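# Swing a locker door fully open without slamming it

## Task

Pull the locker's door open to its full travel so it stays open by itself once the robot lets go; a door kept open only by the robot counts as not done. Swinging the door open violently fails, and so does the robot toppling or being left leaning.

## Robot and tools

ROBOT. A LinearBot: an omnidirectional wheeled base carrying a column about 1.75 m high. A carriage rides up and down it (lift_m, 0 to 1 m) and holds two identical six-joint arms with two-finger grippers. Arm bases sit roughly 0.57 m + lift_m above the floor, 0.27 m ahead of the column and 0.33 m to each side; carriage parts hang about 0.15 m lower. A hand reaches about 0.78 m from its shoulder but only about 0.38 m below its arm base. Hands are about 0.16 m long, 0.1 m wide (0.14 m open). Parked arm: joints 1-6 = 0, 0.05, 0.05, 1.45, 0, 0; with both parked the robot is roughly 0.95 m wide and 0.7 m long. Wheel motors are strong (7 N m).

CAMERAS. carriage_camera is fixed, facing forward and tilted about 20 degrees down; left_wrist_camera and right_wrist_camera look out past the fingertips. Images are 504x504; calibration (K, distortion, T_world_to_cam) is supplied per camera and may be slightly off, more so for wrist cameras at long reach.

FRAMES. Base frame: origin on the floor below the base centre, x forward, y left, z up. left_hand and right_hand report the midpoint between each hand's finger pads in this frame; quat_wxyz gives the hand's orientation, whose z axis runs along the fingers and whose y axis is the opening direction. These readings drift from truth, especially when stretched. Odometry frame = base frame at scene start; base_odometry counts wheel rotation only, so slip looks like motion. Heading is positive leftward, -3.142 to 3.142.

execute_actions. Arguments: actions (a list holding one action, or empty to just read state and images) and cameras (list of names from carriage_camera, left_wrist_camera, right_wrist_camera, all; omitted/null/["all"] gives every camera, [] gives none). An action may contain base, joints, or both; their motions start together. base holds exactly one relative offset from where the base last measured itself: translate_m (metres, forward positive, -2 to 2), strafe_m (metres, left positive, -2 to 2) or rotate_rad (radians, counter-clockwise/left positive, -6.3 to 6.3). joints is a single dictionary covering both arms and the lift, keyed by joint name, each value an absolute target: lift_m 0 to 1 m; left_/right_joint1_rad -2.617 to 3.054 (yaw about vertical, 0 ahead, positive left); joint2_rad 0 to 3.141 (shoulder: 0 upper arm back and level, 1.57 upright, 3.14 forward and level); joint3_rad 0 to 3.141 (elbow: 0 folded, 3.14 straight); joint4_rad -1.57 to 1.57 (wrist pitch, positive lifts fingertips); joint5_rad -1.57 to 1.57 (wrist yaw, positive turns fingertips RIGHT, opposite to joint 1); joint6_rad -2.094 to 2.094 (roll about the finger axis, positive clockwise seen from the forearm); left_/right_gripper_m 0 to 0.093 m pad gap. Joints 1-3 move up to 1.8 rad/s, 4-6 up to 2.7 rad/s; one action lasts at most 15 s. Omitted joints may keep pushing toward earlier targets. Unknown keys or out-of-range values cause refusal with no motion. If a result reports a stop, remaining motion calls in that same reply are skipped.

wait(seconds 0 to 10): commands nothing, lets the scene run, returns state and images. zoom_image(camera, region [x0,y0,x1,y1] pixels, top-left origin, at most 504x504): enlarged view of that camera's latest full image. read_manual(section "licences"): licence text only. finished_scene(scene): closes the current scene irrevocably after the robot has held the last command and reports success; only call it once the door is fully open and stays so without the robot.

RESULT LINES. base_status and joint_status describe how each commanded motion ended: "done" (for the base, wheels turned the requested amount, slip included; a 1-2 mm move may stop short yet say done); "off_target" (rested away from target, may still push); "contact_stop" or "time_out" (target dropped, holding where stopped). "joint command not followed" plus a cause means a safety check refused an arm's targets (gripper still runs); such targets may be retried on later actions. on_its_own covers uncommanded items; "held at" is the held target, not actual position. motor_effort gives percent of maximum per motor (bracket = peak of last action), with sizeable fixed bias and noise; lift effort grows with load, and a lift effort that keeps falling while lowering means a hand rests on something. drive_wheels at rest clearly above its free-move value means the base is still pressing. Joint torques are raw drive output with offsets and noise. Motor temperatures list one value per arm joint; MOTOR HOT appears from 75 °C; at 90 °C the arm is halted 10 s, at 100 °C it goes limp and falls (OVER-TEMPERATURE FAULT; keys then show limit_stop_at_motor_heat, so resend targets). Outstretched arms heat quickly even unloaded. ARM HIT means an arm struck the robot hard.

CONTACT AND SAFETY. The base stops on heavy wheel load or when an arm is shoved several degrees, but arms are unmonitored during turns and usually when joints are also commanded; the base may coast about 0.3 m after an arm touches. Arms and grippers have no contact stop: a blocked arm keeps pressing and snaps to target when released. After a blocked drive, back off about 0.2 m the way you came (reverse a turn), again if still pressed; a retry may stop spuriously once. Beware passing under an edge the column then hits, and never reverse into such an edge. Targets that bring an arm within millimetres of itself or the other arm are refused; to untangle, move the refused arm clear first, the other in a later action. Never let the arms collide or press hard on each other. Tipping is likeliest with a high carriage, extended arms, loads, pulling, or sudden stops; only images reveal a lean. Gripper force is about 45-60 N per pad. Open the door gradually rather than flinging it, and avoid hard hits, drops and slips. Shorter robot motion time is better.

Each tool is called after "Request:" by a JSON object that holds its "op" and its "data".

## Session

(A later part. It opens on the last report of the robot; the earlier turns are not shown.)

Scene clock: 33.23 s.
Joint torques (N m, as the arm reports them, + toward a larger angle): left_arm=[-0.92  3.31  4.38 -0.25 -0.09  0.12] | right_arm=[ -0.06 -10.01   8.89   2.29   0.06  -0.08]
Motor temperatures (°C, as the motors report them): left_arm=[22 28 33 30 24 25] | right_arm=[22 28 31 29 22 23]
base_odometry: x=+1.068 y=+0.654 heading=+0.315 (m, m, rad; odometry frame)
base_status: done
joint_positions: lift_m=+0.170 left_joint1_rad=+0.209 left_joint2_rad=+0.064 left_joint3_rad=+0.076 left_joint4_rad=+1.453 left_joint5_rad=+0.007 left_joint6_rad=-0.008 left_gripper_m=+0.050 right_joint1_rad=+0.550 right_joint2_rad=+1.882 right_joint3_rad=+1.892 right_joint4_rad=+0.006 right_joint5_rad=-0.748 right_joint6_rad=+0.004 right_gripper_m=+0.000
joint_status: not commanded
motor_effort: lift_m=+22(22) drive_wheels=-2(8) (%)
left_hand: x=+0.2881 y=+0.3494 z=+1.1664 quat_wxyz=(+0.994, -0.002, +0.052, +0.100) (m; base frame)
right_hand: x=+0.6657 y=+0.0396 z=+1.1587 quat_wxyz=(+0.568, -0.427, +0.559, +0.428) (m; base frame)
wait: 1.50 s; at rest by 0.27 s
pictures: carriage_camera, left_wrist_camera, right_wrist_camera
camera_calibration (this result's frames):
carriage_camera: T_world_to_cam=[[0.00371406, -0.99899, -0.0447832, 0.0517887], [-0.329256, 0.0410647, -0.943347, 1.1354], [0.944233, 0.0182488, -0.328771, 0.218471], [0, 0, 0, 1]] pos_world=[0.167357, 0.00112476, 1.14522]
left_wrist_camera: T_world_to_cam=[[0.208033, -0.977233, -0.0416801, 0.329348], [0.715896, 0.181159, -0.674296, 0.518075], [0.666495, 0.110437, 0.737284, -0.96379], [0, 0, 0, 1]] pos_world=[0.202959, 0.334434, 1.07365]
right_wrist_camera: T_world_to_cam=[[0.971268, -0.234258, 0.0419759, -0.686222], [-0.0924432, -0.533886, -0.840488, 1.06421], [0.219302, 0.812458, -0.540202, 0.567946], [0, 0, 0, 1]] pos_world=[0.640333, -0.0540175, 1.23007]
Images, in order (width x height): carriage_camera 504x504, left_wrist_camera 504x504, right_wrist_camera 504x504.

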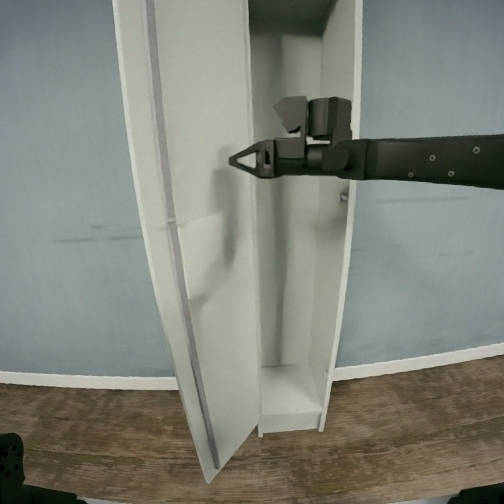

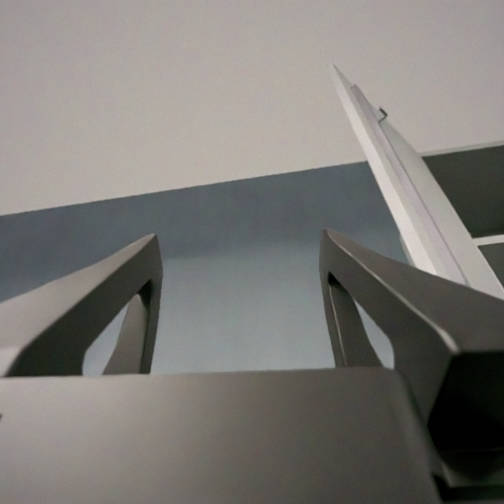

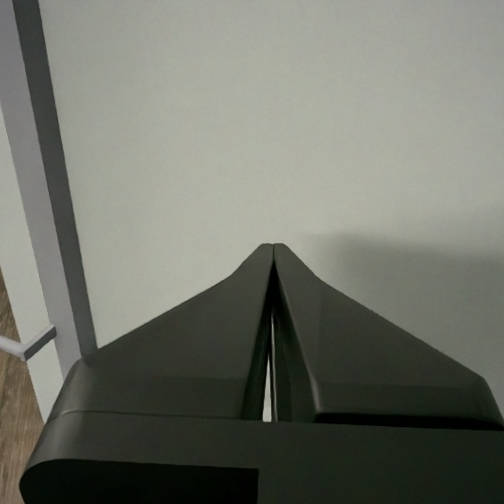

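Request:
{"op": "execute_actions", "data": {"actions": [{"base": {"strafe_m": 0.08}, "joints": {"right_joint1_rad": 0.9, "right_joint2_rad": 1.75, "right_joint3_rad": 1.75, "right_joint5_rad": 0.1}}], "cameras": ["carriage_camera"]}}

Request:
{"op": "wait", "data": {"seconds": 1.5}}

Scene clock: 35.30 s.
Joint torques (N m, as the arm reports them, + toward a larger angle): left_arm=[-0.89  3.42  4.45 -0.24 -0.08  0.1 ] | right_arm=[ -1.91 -10.5    7.03   2.51   0.79  -0.09]
Motor temperatures (°C, as the motors report them): left_arm=[22 28 32 29 24 25] | right_arm=[22 29 31 29 22 23]
base_odometry: x=+1.043 y=+0.730 heading=+0.315 (m, m, rad; odometry frame)
base_status: done
joint_positions: lift_m=+0.170 left_joint1_rad=+0.209 left_joint2_rad=+0.064 left_joint3_rad=+0.076 left_joint4_rad=+1.453 left_joint5_rad=+0.007 left_joint6_rad=-0.008 left_gripper_m=+0.050 right_joint1_rad=+0.925 right_joint2_rad=+1.753 right_joint3_rad=+1.768 right_joint4_rad=+0.003 right_joint5_rad=+0.020 right_joint6_rad=+0.004 right_gripper_m=+0.000
joint_status: right_joint1_rad off_target (ended at +0.925, target +0.900); right_joint5_rad off_target (ended at +0.019, target +0.100); the others done
motor_effort: lift_m=+22(21) drive_wheels=-2(8) (%)
left_hand: x=+0.2882 y=+0.3494 z=+1.1664 quat_wxyz=(+0.994, -0.002, +0.053, +0.100) (m; base frame)
right_hand: x=+0.6003 y=+0.0985 z=+1.1694 quat_wxyz=(+0.641, -0.305, +0.631, +0.313) (m; base frame)
pictures: carriage_camera
camera_calibration (this result's frames):
carriage_camera: T_world_to_cam=[[0.00371406, -0.99899, -0.0447832, 0.0517887], [-0.329256, 0.0410647, -0.943347, 1.1354], [0.944233, 0.0182488, -0.328771, 0.218471], [0, 0, 0, 1]] pos_world=[0.167357, 0.00112476, 1.14522]
Images, in order (width x height): carriage_camera 504x504.

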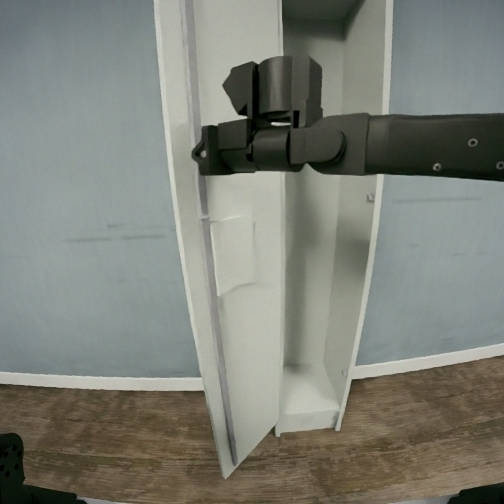

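Scene clock: 36.80 s.
Joint torques (N m, as the arm reports them, + toward a larger angle): left_arm=[-0.85  3.33  4.38 -0.24 -0.1   0.12] | right_arm=[ -1.98 -10.44   7.05   2.52   0.82  -0.1 ]
Motor temperatures (°C, as the motors report them): left_arm=[22 28 32 29 24 25] | right_arm=[22 29 31 29 23 23]
base_odometry: x=+1.043 y=+0.730 heading=+0.315 (m, m, rad; odometry frame)
base_status: done
joint_positions: lift_m=+0.170 left_joint1_rad=+0.209 left_joint2_rad=+0.064 left_joint3_rad=+0.076 left_joint4_rad=+1.453 left_joint5_rad=+0.007 left_joint6_rad=-0.008 left_gripper_m=+0.050 right_joint1_rad=+0.925 right_joint2_rad=+1.753 right_joint3_rad=+1.768 right_joint4_rad=+0.003 right_joint5_rad=+0.020 right_joint6_rad=+0.004 right_gripper_m=+0.000
joint_status: right_joint1_rad off_target (ended at +0.925, target +0.900); right_joint5_rad off_target (ended at +0.019, target +0.100); the others done
motor_effort: lift_m=+22(21) drive_wheels=-2(8) (%)
left_hand: x=+0.2882 y=+0.3494 z=+1.1664 quat_wxyz=(+0.994, -0.002, +0.053, +0.100) (m; base frame)
right_hand: x=+0.6003 y=+0.0985 z=+1.1694 quat_wxyz=(+0.641, -0.305, +0.631, +0.313) (m; base frame)
wait: 1.50 s; at rest by 0.27 s
pictures: carriage_camera, left_wrist_camera, right_wrist_camera
camera_calibration (this result's frames):
carriage_camera: T_world_to_cam=[[0.00371406, -0.99899, -0.0447832, 0.0517887], [-0.329256, 0.0410647, -0.943347, 1.1354], [0.944233, 0.0182488, -0.328771, 0.218471], [0, 0, 0, 1]] pos_world=[0.167357, 0.00112476, 1.14522]
left_wrist_camera: T_world_to_cam=[[0.208017, -0.977237, -0.0416805, 0.329353], [0.715644, 0.181106, -0.674577, 0.518419], [0.66677, 0.110495, 0.737027, -0.963645], [0, 0, 0, 1]] pos_world=[0.203015, 0.334446, 1.07367]
right_wrist_camera: T_world_to_cam=[[0.808013, -0.588329, 0.0313641, -0.464013], [-0.293652, -0.448311, -0.844266, 1.21537], [0.510767, 0.672968, -0.535005, 0.372926], [0, 0, 0, 1]] pos_world=[0.541348, 0.0209057, 1.24017]
Images, in order (width x height): carriage_camera 504x504, left_wrist_camera 504x504, right_wrist_camera 504x504.

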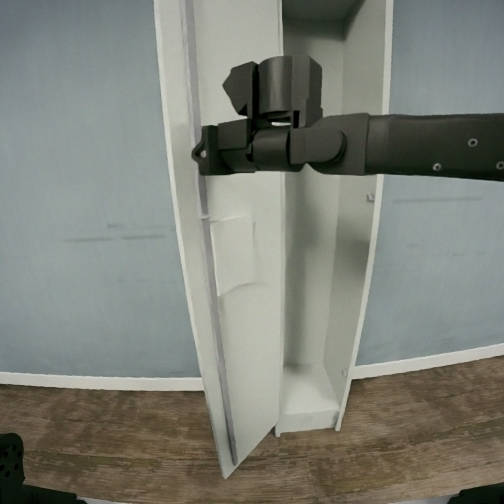

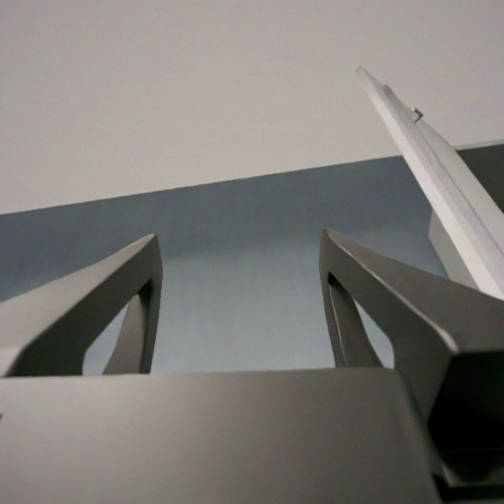

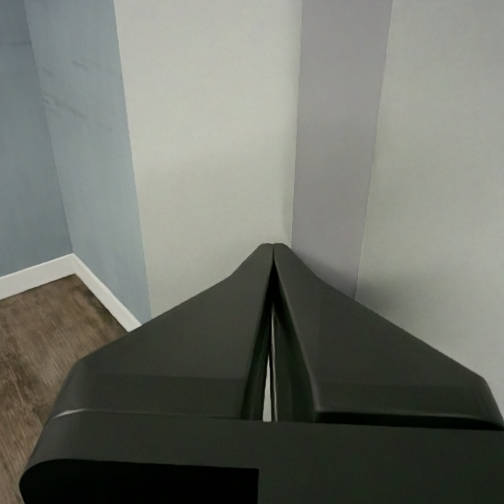

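Request:
{"op": "execute_actions", "data": {"actions": [{"base": {"translate_m": 0.025}}], "cameras": ["carriage_camera", "right_wrist_camera"]}}

Scene clock: 38.47 s.
Joint torques (N m, as the arm reports them, + toward a larger angle): left_arm=[-0.88  3.29  4.37 -0.24 -0.1   0.11] | right_arm=[ -0.16 -10.47   7.07   2.51   0.13  -0.08]
Motor temperatures (°C, as the motors report them): left_arm=[22 28 32 28 24 25] | right_arm=[22 29 31 30 23 23]
base_odometry: x=+1.067 y=+0.738 heading=+0.315 (m, m, rad; odometry frame)
base_status: done
joint_positions: lift_m=+0.170 left_joint1_rad=+0.209 left_joint2_rad=+0.064 left_joint3_rad=+0.076 left_joint4_rad=+1.453 left_joint5_rad=+0.007 left_joint6_rad=-0.008 left_gripper_m=+0.050 right_joint1_rad=+0.900 right_joint2_rad=+1.753 right_joint3_rad=+1.768 right_joint4_rad=+0.004 right_joint5_rad=+0.090 right_joint6_rad=+0.004 right_gripper_m=+0.000
joint_status: not commanded
on_its_own: right_joint1_rad moved -0.025 to your old target +0.900; right_joint5_rad moved +0.070 to your old target +0.100
motor_effort: lift_m=+22(22) drive_wheels=+4(9) (%)
left_hand: x=+0.2883 y=+0.3494 z=+1.1664 quat_wxyz=(+0.994, -0.002, +0.053, +0.100) (m; base frame)
right_hand: x=+0.6202 y=+0.0820 z=+1.1698 quat_wxyz=(+0.655, -0.274, +0.644, +0.283) (m; base frame)
pictures: carriage_camera, right_wrist_camera
camera_calibration (this result's frames):
carriage_camera: T_world_to_cam=[[0.00371406, -0.99899, -0.0447832, 0.0517887], [-0.329256, 0.0410647, -0.943347, 1.1354], [0.944233, 0.0182488, -0.328771, 0.218471], [0, 0, 0, 1]] pos_world=[0.167357, 0.00112476, 1.14522]
right_wrist_camera: T_world_to_cam=[[0.748578, -0.662365, 0.0300656, -0.445391], [-0.334825, -0.416766, -0.845102, 1.23805], [0.572297, 0.622558, -0.533758, 0.338585], [0, 0, 0, 1]] pos_world=[0.554167, 0.0101754, 1.24039]
Images, in order (width x height): carriage_camera 504x504, right_wrist_camera 504x504.

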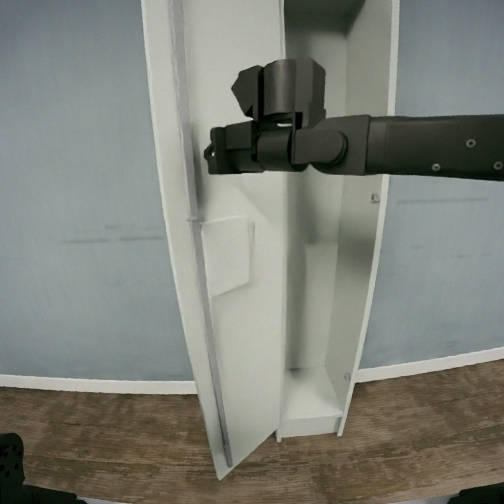

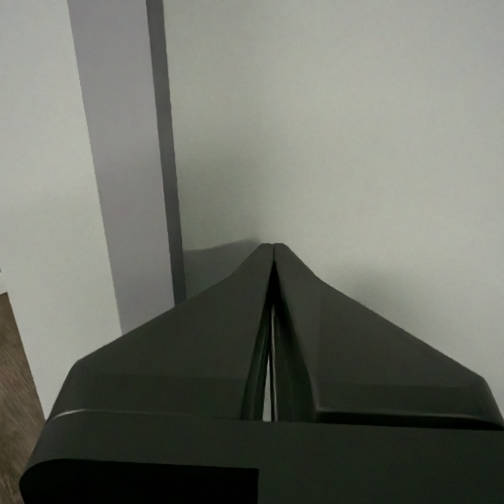

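Request:
{"op": "execute_actions", "data": {"actions": [{"base": {"translate_m": 0.04}}], "cameras": ["carriage_camera"]}}

Request:
{"op": "wait", "data": {"seconds": 1.0}}

Scene clock: 39.87 s.
Joint torques (N m, as the arm reports them, + toward a larger angle): left_arm=[-0.87  3.26  4.4  -0.24 -0.1   0.1 ] | right_arm=[ -0.39 -10.05   7.03   2.53   0.13  -0.08]
Motor temperatures (°C, as the motors report them): left_arm=[22 27 32 28 24 25] | right_arm=[22 30 31 30 23 23]
base_odometry: x=+1.105 y=+0.751 heading=+0.315 (m, m, rad; odometry frame)
base_status: done
joint_positions: lift_m=+0.170 left_joint1_rad=+0.209 left_joint2_rad=+0.064 left_joint3_rad=+0.076 left_joint4_rad=+1.452 left_joint5_rad=+0.006 left_joint6_rad=-0.008 left_gripper_m=+0.050 right_joint1_rad=+0.904 right_joint2_rad=+1.749 right_joint3_rad=+1.768 right_joint4_rad=+0.002 right_joint5_rad=+0.092 right_joint6_rad=+0.004 right_gripper_m=+0.000
joint_status: not commanded
motor_effort: lift_m=+21(21) drive_wheels=-5(9) (%)
left_hand: x=+0.2885 y=+0.3495 z=+1.1664 quat_wxyz=(+0.994, -0.003, +0.053, +0.100) (m; base frame)
right_hand: x=+0.6181 y=+0.0817 z=+1.1717 quat_wxyz=(+0.656, -0.274, +0.644, +0.284) (m; base frame)
pictures: carriage_camera
camera_calibration (this result's frames):
carriage_camera: T_world_to_cam=[[0.00371406, -0.99899, -0.0447832, 0.0517887], [-0.329256, 0.0410647, -0.943347, 1.1354], [0.944233, 0.0182488, -0.328771, 0.218471], [0, 0, 0, 1]] pos_world=[0.167357, 0.00112476, 1.14522]
Images, in order (width x height): carriage_camera 504x504.

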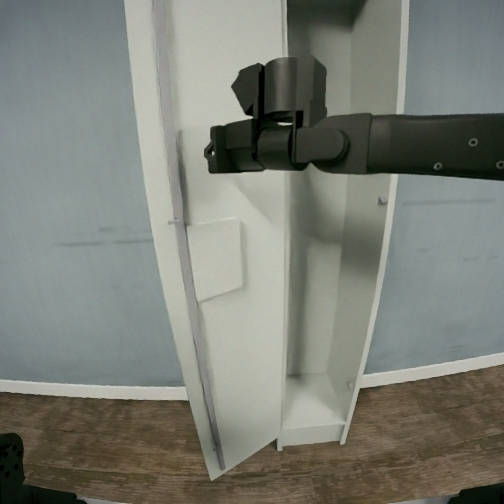

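Scene clock: 40.87 s.
Joint torques (N m, as the arm reports them, + toward a larger angle): left_arm=[-0.84  3.33  4.36 -0.24 -0.08  0.12] | right_arm=[ -0.36 -10.1    7.07   2.51   0.13  -0.09]
Motor temperatures (°C, as the motors report them): left_arm=[22 27 32 28 24 25] | right_arm=[22 30 31 30 23 23]
base_odometry: x=+1.105 y=+0.751 heading=+0.315 (m, m, rad; odometry frame)
base_status: done
joint_positions: lift_m=+0.170 left_joint1_rad=+0.209 left_joint2_rad=+0.064 left_joint3_rad=+0.076 left_joint4_rad=+1.452 left_joint5_rad=+0.006 left_joint6_rad=-0.008 left_gripper_m=+0.050 right_joint1_rad=+0.904 right_joint2_rad=+1.749 right_joint3_rad=+1.768 right_joint4_rad=+0.002 right_joint5_rad=+0.093 right_joint6_rad=+0.004 right_gripper_m=+0.000
joint_status: not commanded
motor_effort: lift_m=+23(21) drive_wheels=-5(9) (%)
left_hand: x=+0.2885 y=+0.3495 z=+1.1664 quat_wxyz=(+0.994, -0.003, +0.053, +0.100) (m; base frame)
right_hand: x=+0.6182 y=+0.0817 z=+1.1717 quat_wxyz=(+0.656, -0.274, +0.644, +0.284) (m; base frame)
wait: 1.00 s; at rest by 0.27 s
pictures: carriage_camera, left_wrist_camera, right_wrist_camera
camera_calibration (this result's frames):
carriage_camera: T_world_to_cam=[[0.00371406, -0.99899, -0.0447832, 0.0517887], [-0.329256, 0.0410647, -0.943347, 1.1354], [0.944233, 0.0182488, -0.328771, 0.218471], [0, 0, 0, 1]] pos_world=[0.167357, 0.00112476, 1.14522]
left_wrist_camera: T_world_to_cam=[[0.208014, -0.977254, -0.0413027, 0.328984], [0.714934, 0.180724, -0.675432, 0.519526], [0.667533, 0.11097, 0.736265, -0.963308], [0, 0, 0, 1]] pos_world=[0.20318, 0.334508, 1.07374]
right_wrist_camera: T_world_to_cam=[[0.74879, -0.662134, 0.0298777, -0.444075], [-0.333507, -0.415343, -0.846324, 1.23934], [0.572789, 0.623754, -0.531831, 0.338277], [0, 0, 0, 1]] pos_world=[0.552087, 0.0097141, 1.24206]
Images, in order (width x height): carriage_camera 504x504, left_wrist_camera 504x504, right_wrist_camera 504x504.

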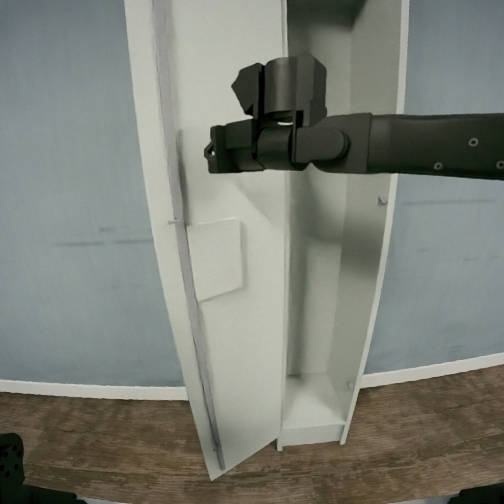

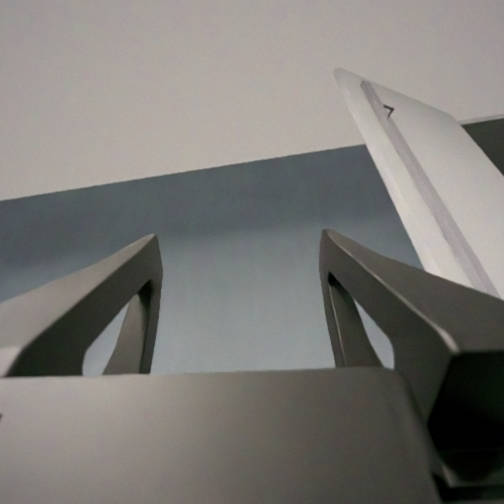

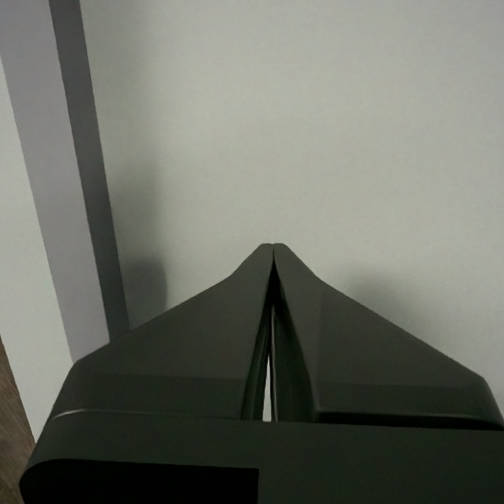

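Request:
{"op": "execute_actions", "data": {"actions": [{"base": {"translate_m": 0.04}}], "cameras": ["carriage_camera"]}}

Request:
{"op": "execute_actions", "data": {"actions": [{"base": {"translate_m": 0.03}}], "cameras": ["carriage_camera", "right_wrist_camera"]}}

Scene clock: 42.33 s.
Joint torques (N m, as the arm reports them, + toward a larger angle): left_arm=[-0.85  3.28  4.41 -0.23 -0.1   0.11] | right_arm=[-0.41 -9.62  7.01  2.53  0.11 -0.1 ]
Motor temperatures (°C, as the motors report them): left_arm=[22 27 32 27 24 25] | right_arm=[22 30 31 30 23 23]
base_odometry: x=+1.143 y=+0.763 heading=+0.316 (m, m, rad; odometry frame)
base_status: done
joint_positions: lift_m=+0.170 left_joint1_rad=+0.209 left_joint2_rad=+0.064 left_joint3_rad=+0.076 left_joint4_rad=+1.451 left_joint5_rad=+0.006 left_joint6_rad=-0.008 left_gripper_m=+0.050 right_joint1_rad=+0.904 right_joint2_rad=+1.744 right_joint3_rad=+1.768 right_joint4_rad=+0.000 right_joint5_rad=+0.092 right_joint6_rad=+0.004 right_gripper_m=+0.000
joint_status: not commanded
motor_effort: lift_m=+23(22) drive_wheels=-5(10) (%)
left_hand: x=+0.2886 y=+0.3495 z=+1.1664 quat_wxyz=(+0.994, -0.003, +0.053, +0.100) (m; base frame)
right_hand: x=+0.6173 y=+0.0807 z=+1.1735 quat_wxyz=(+0.656, -0.274, +0.643, +0.284) (m; base frame)
pictures: carriage_camera
camera_calibration (this result's frames):
carriage_camera: T_world_to_cam=[[0.00371406, -0.99899, -0.0447832, 0.0517886], [-0.329256, 0.0410647, -0.943347, 1.1354], [0.944233, 0.0182488, -0.328771, 0.21847], [0, 0, 0, 1]] pos_world=[0.167357, 0.00112476, 1.14522]
Images, in order (width x height): carriage_camera 504x504.

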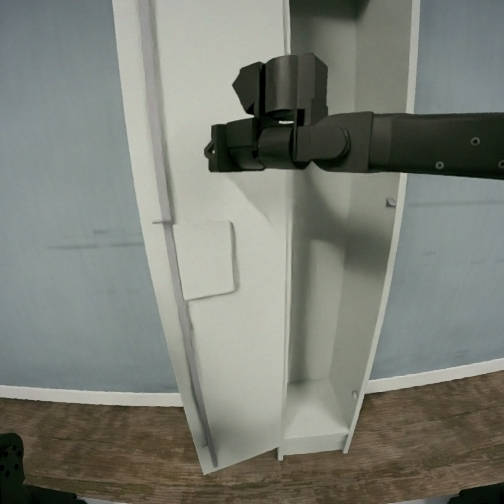

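Scene clock: 43.33 s.
Joint torques (N m, as the arm reports them, + toward a larger angle): left_arm=[-0.85  3.31  4.41 -0.22 -0.08  0.12] | right_arm=[-0.33 -9.36  7.    2.56  0.13 -0.08]
Motor temperatures (°C, as the motors report them): left_arm=[22 27 32 27 24 25] | right_arm=[22 30 31 31 23 23]
base_odometry: x=+1.171 y=+0.773 heading=+0.316 (m, m, rad; odometry frame)
base_status: done
joint_positions: lift_m=+0.170 left_joint1_rad=+0.209 left_joint2_rad=+0.064 left_joint3_rad=+0.076 left_joint4_rad=+1.450 left_joint5_rad=+0.006 left_joint6_rad=-0.008 left_gripper_m=+0.050 right_joint1_rad=+0.903 right_joint2_rad=+1.742 right_joint3_rad=+1.768 right_joint4_rad=-0.001 right_joint5_rad=+0.092 right_joint6_rad=+0.004 right_gripper_m=+0.000
joint_status: not commanded
motor_effort: lift_m=+22(22) drive_wheels=-5(10) (%)
left_hand: x=+0.2889 y=+0.3497 z=+1.1663 quat_wxyz=(+0.994, -0.003, +0.054, +0.100) (m; base frame)
right_hand: x=+0.6172 y=+0.0796 z=+1.1747 quat_wxyz=(+0.657, -0.273, +0.642, +0.284) (m; base frame)
pictures: carriage_camera, right_wrist_camera
camera_calibration (this result's frames):
carriage_camera: T_world_to_cam=[[0.00371406, -0.99899, -0.0447832, 0.0517885], [-0.329256, 0.0410647, -0.943347, 1.13539], [0.944233, 0.0182488, -0.328771, 0.218469], [0, 0, 0, 1]] pos_world=[0.167357, 0.00112476, 1.14522]
right_wrist_camera: T_world_to_cam=[[0.748459, -0.662517, 0.0296575, -0.444302], [-0.331451, -0.412433, -0.848551, 1.24181], [0.574412, 0.625276, -0.528281, 0.336467], [0, 0, 0, 1]] pos_world=[0.55087, 0.00741817, 1.24466]
Images, in order (width x height): carriage_camera 504x504, right_wrist_camera 504x504.

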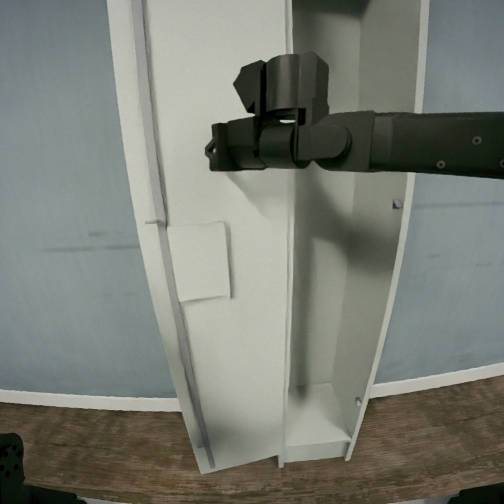

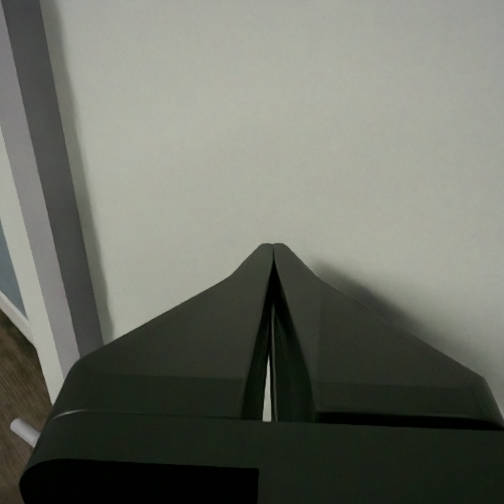

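Request:
{"op": "execute_actions", "data": {"actions": [{"base": {"translate_m": 0.025}}], "cameras": ["carriage_camera", "right_wrist_camera"]}}

Scene clock: 44.53 s.
Joint torques (N m, as the arm reports them, + toward a larger angle): left_arm=[-0.88  3.3   4.46 -0.21 -0.09  0.11] | right_arm=[-0.44 -9.24  6.93  2.52  0.16 -0.1 ]
Motor temperatures (°C, as the motors report them): left_arm=[22 27 32 27 24 25] | right_arm=[22 30 31 31 23 23]
base_odometry: x=+1.195 y=+0.781 heading=+0.317 (m, m, rad; odometry frame)
base_status: done
joint_positions: lift_m=+0.170 left_joint1_rad=+0.209 left_joint2_rad=+0.064 left_joint3_rad=+0.076 left_joint4_rad=+1.450 left_joint5_rad=+0.006 left_joint6_rad=-0.008 left_gripper_m=+0.050 right_joint1_rad=+0.905 right_joint2_rad=+1.739 right_joint3_rad=+1.768 right_joint4_rad=+0.001 right_joint5_rad=+0.091 right_joint6_rad=+0.004 right_gripper_m=+0.000
joint_status: not commanded
motor_effort: lift_m=+22(22) drive_wheels=+2(10) (%)
left_hand: x=+0.2889 y=+0.3497 z=+1.1663 quat_wxyz=(+0.994, -0.003, +0.054, +0.100) (m; base frame)
right_hand: x=+0.6156 y=+0.0798 z=+1.1765 quat_wxyz=(+0.658, -0.274, +0.641, +0.286) (m; base frame)
pictures: carriage_camera, right_wrist_camera
camera_calibration (this result's frames):
carriage_camera: T_world_to_cam=[[0.00371406, -0.99899, -0.0447832, 0.0517885], [-0.329256, 0.0410647, -0.943347, 1.13539], [0.944233, 0.0182488, -0.328771, 0.218469], [0, 0, 0, 1]] pos_world=[0.167357, 0.00112476, 1.14522]
right_wrist_camera: T_world_to_cam=[[0.7504, -0.660327, 0.0294431, -0.444129], [-0.327976, -0.410648, -0.850764, 1.24319], [0.573874, 0.628757, -0.524722, 0.334095], [0, 0, 0, 1]] pos_world=[0.549284, 0.00718022, 1.24605]
Images, in order (width x height): carriage_camera 504x504, right_wrist_camera 504x504.

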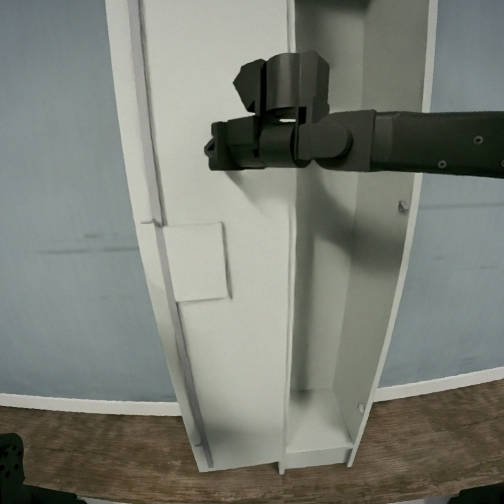

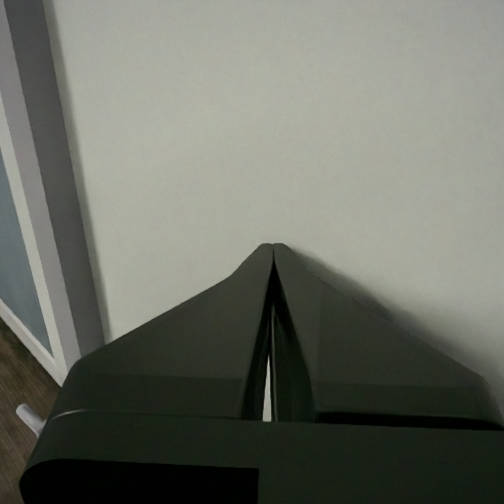

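Request:
{"op": "execute_actions", "data": {"actions": [{"base": {"translate_m": 0.02}}], "cameras": ["carriage_camera", "right_wrist_camera"]}}

Scene clock: 45.63 s.
Joint torques (N m, as the arm reports them, + toward a larger angle): left_arm=[-0.8   3.29  4.39 -0.21 -0.08  0.11] | right_arm=[-1.88 -8.    6.97  2.73  0.65 -0.09]
Motor temperatures (°C, as the motors report them): left_arm=[22 27 32 27 24 25] | right_arm=[22 30 31 31 23 23]
base_odometry: x=+1.214 y=+0.787 heading=+0.317 (m, m, rad; odometry frame)
base_status: done
joint_positions: lift_m=+0.170 left_joint1_rad=+0.209 left_joint2_rad=+0.064 left_joint3_rad=+0.076 left_joint4_rad=+1.450 left_joint5_rad=+0.006 left_joint6_rad=-0.008 left_gripper_m=+0.050 right_joint1_rad=+0.924 right_joint2_rad=+1.726 right_joint3_rad=+1.768 right_joint4_rad=-0.017 right_joint5_rad=+0.036 right_joint6_rad=+0.004 right_gripper_m=+0.000
joint_status: not commanded
motor_effort: lift_m=+23(22) drive_wheels=+4(10) (%)
left_hand: x=+0.2889 y=+0.3497 z=+1.1663 quat_wxyz=(+0.994, -0.003, +0.054, +0.100) (m; base frame)
right_hand: x=+0.5976 y=+0.0893 z=+1.1791 quat_wxyz=(+0.646, -0.299, +0.631, +0.309) (m; base frame)
pictures: carriage_camera, right_wrist_camera
camera_calibration (this result's frames):
carriage_camera: T_world_to_cam=[[0.00371406, -0.99899, -0.0447832, 0.0517885], [-0.329256, 0.0410647, -0.943347, 1.13539], [0.944233, 0.0182488, -0.328771, 0.218469], [0, 0, 0, 1]] pos_world=[0.167357, 0.00112476, 1.14522]
right_wrist_camera: T_world_to_cam=[[0.797661, -0.602305, 0.0310874, -0.459788], [-0.297598, -0.437909, -0.848334, 1.22483], [0.524569, 0.667431, -0.528548, 0.370304], [0, 0, 0, 1]] pos_world=[0.537012, 0.0122801, 1.24908]
Images, in order (width x height): carriage_camera 504x504, right_wrist_camera 504x504.

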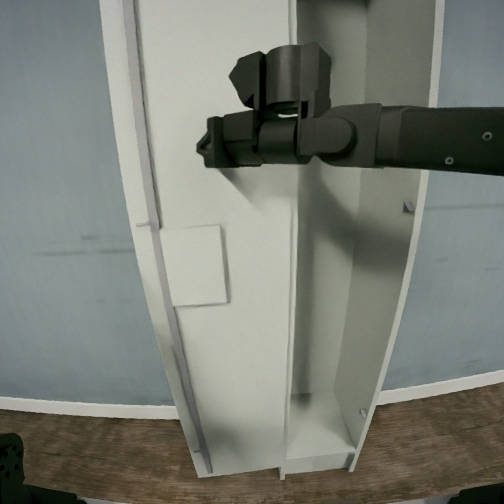

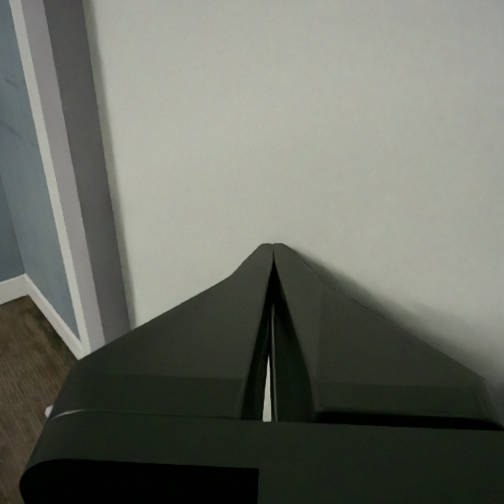

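The door has hit its stop (hand pushed back ~2 cm). Back off.

Request:
{"op": "execute_actions", "data": {"actions": [{"base": {"translate_m": -0.06}}], "cameras": ["carriage_camera"]}}

Request:
{"op": "wait", "data": {"seconds": 1.0}}

Scene clock: 47.10 s.
Joint torques (N m, as the arm reports them, + toward a larger angle): left_arm=[-0.9   3.28  4.38 -0.21 -0.08  0.11] | right_arm=[-0.24 -7.96  6.96  2.55  0.12 -0.1 ]
Motor temperatures (°C, as the motors report them): left_arm=[22 27 32 27 24 25] | right_arm=[22 30 31 31 23 23]
base_odometry: x=+1.157 y=+0.768 heading=+0.317 (m, m, rad; odometry frame)
base_status: done
joint_positions: lift_m=+0.170 left_joint1_rad=+0.209 left_joint2_rad=+0.064 left_joint3_rad=+0.076 left_joint4_rad=+1.450 left_joint5_rad=+0.006 left_joint6_rad=-0.008 left_gripper_m=+0.050 right_joint1_rad=+0.903 right_joint2_rad=+1.726 right_joint3_rad=+1.768 right_joint4_rad=+0.001 right_joint5_rad=+0.093 right_joint6_rad=+0.004 right_gripper_m=+0.000
joint_status: not commanded
motor_effort: lift_m=+21(22) drive_wheels=+3(8) (%)
left_hand: x=+0.2888 y=+0.3497 z=+1.1663 quat_wxyz=(+0.994, -0.003, +0.054, +0.100) (m; base frame)
right_hand: x=+0.6140 y=+0.0754 z=+1.1833 quat_wxyz=(+0.662, -0.270, +0.637, +0.287) (m; base frame)
pictures: carriage_camera
camera_calibration (this result's frames):
carriage_camera: T_world_to_cam=[[0.00371406, -0.99899, -0.0447832, 0.0517885], [-0.329256, 0.0410647, -0.943347, 1.13539], [0.944233, 0.0182488, -0.328771, 0.218469], [0, 0, 0, 1]] pos_world=[0.167357, 0.00112476, 1.14522]
Images, in order (width x height): carriage_camera 504x504.

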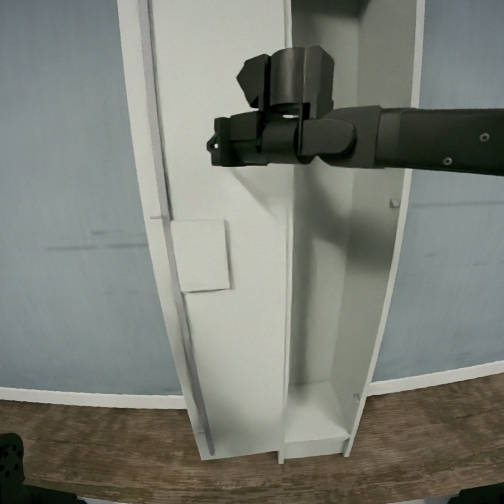

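Scene clock: 48.10 s.
Joint torques (N m, as the arm reports them, + toward a larger angle): left_arm=[-0.85  3.3   4.35 -0.22 -0.09  0.11] | right_arm=[-0.29 -7.99  7.01  2.54  0.11 -0.09]
Motor temperatures (°C, as the motors report them): left_arm=[22 27 32 27 24 25] | right_arm=[22 31 31 31 23 23]
base_odometry: x=+1.157 y=+0.768 heading=+0.317 (m, m, rad; odometry frame)
base_status: done
joint_positions: lift_m=+0.170 left_joint1_rad=+0.209 left_joint2_rad=+0.064 left_joint3_rad=+0.076 left_joint4_rad=+1.450 left_joint5_rad=+0.006 left_joint6_rad=-0.008 left_gripper_m=+0.050 right_joint1_rad=+0.903 right_joint2_rad=+1.726 right_joint3_rad=+1.768 right_joint4_rad=+0.001 right_joint5_rad=+0.093 right_joint6_rad=+0.004 right_gripper_m=+0.000
joint_status: not commanded
motor_effort: lift_m=+23(22) drive_wheels=+3(8) (%)
left_hand: x=+0.2888 y=+0.3497 z=+1.1663 quat_wxyz=(+0.994, -0.003, +0.054, +0.100) (m; base frame)
right_hand: x=+0.6140 y=+0.0754 z=+1.1833 quat_wxyz=(+0.662, -0.270, +0.637, +0.287) (m; base frame)
wait: 1.00 s; at rest by 0.27 s
pictures: carriage_camera, left_wrist_camera, right_wrist_camera
camera_calibration (this result's frames):
carriage_camera: T_world_to_cam=[[0.00371406, -0.99899, -0.0447832, 0.0517885], [-0.329256, 0.0410647, -0.943347, 1.13539], [0.944233, 0.0182488, -0.328771, 0.218469], [0, 0, 0, 1]] pos_world=[0.167357, 0.00112476, 1.14522]
left_wrist_camera: T_world_to_cam=[[0.208366, -0.977193, -0.0409665, 0.328532], [0.713898, 0.180587, -0.676564, 0.520886], [0.668531, 0.111727, 0.735244, -0.962888], [0, 0, 0, 1]] pos_world=[0.203406, 0.334554, 1.07383]
right_wrist_camera: T_world_to_cam=[[0.747651, -0.663473, 0.0286749, -0.443255], [-0.322909, -0.400931, -0.857312, 1.25054], [0.5803, 0.631711, -0.513998, 0.324471], [0, 0, 0, 1]] pos_world=[0.546921, 0.00232176, 1.25159]
Images, in order (width x height): carriage_camera 504x504, left_wrist_camera 504x504, right_wrist_camera 504x504.

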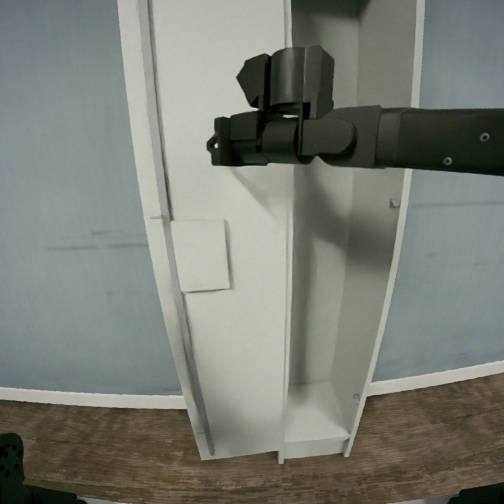

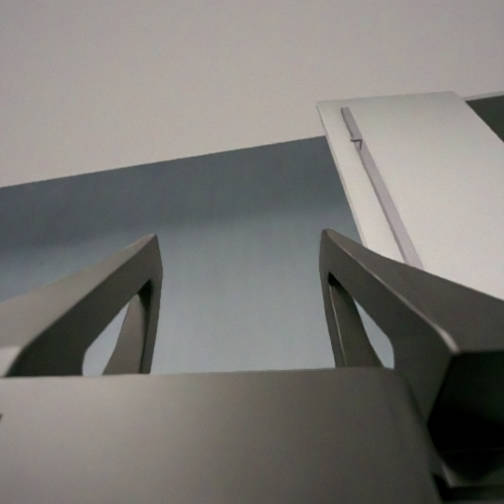

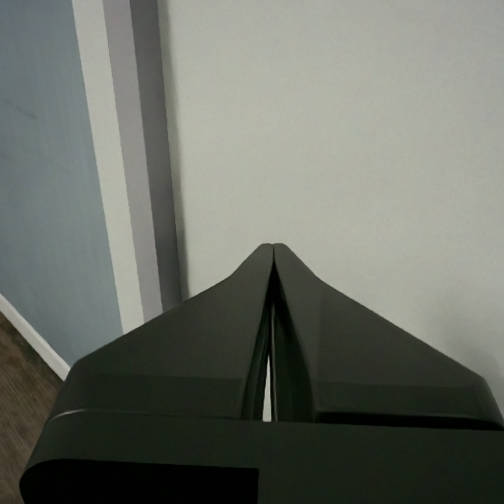

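Request:
{"op": "finished_scene", "data": {"scene": 2}}

The scene is finished: the task was done.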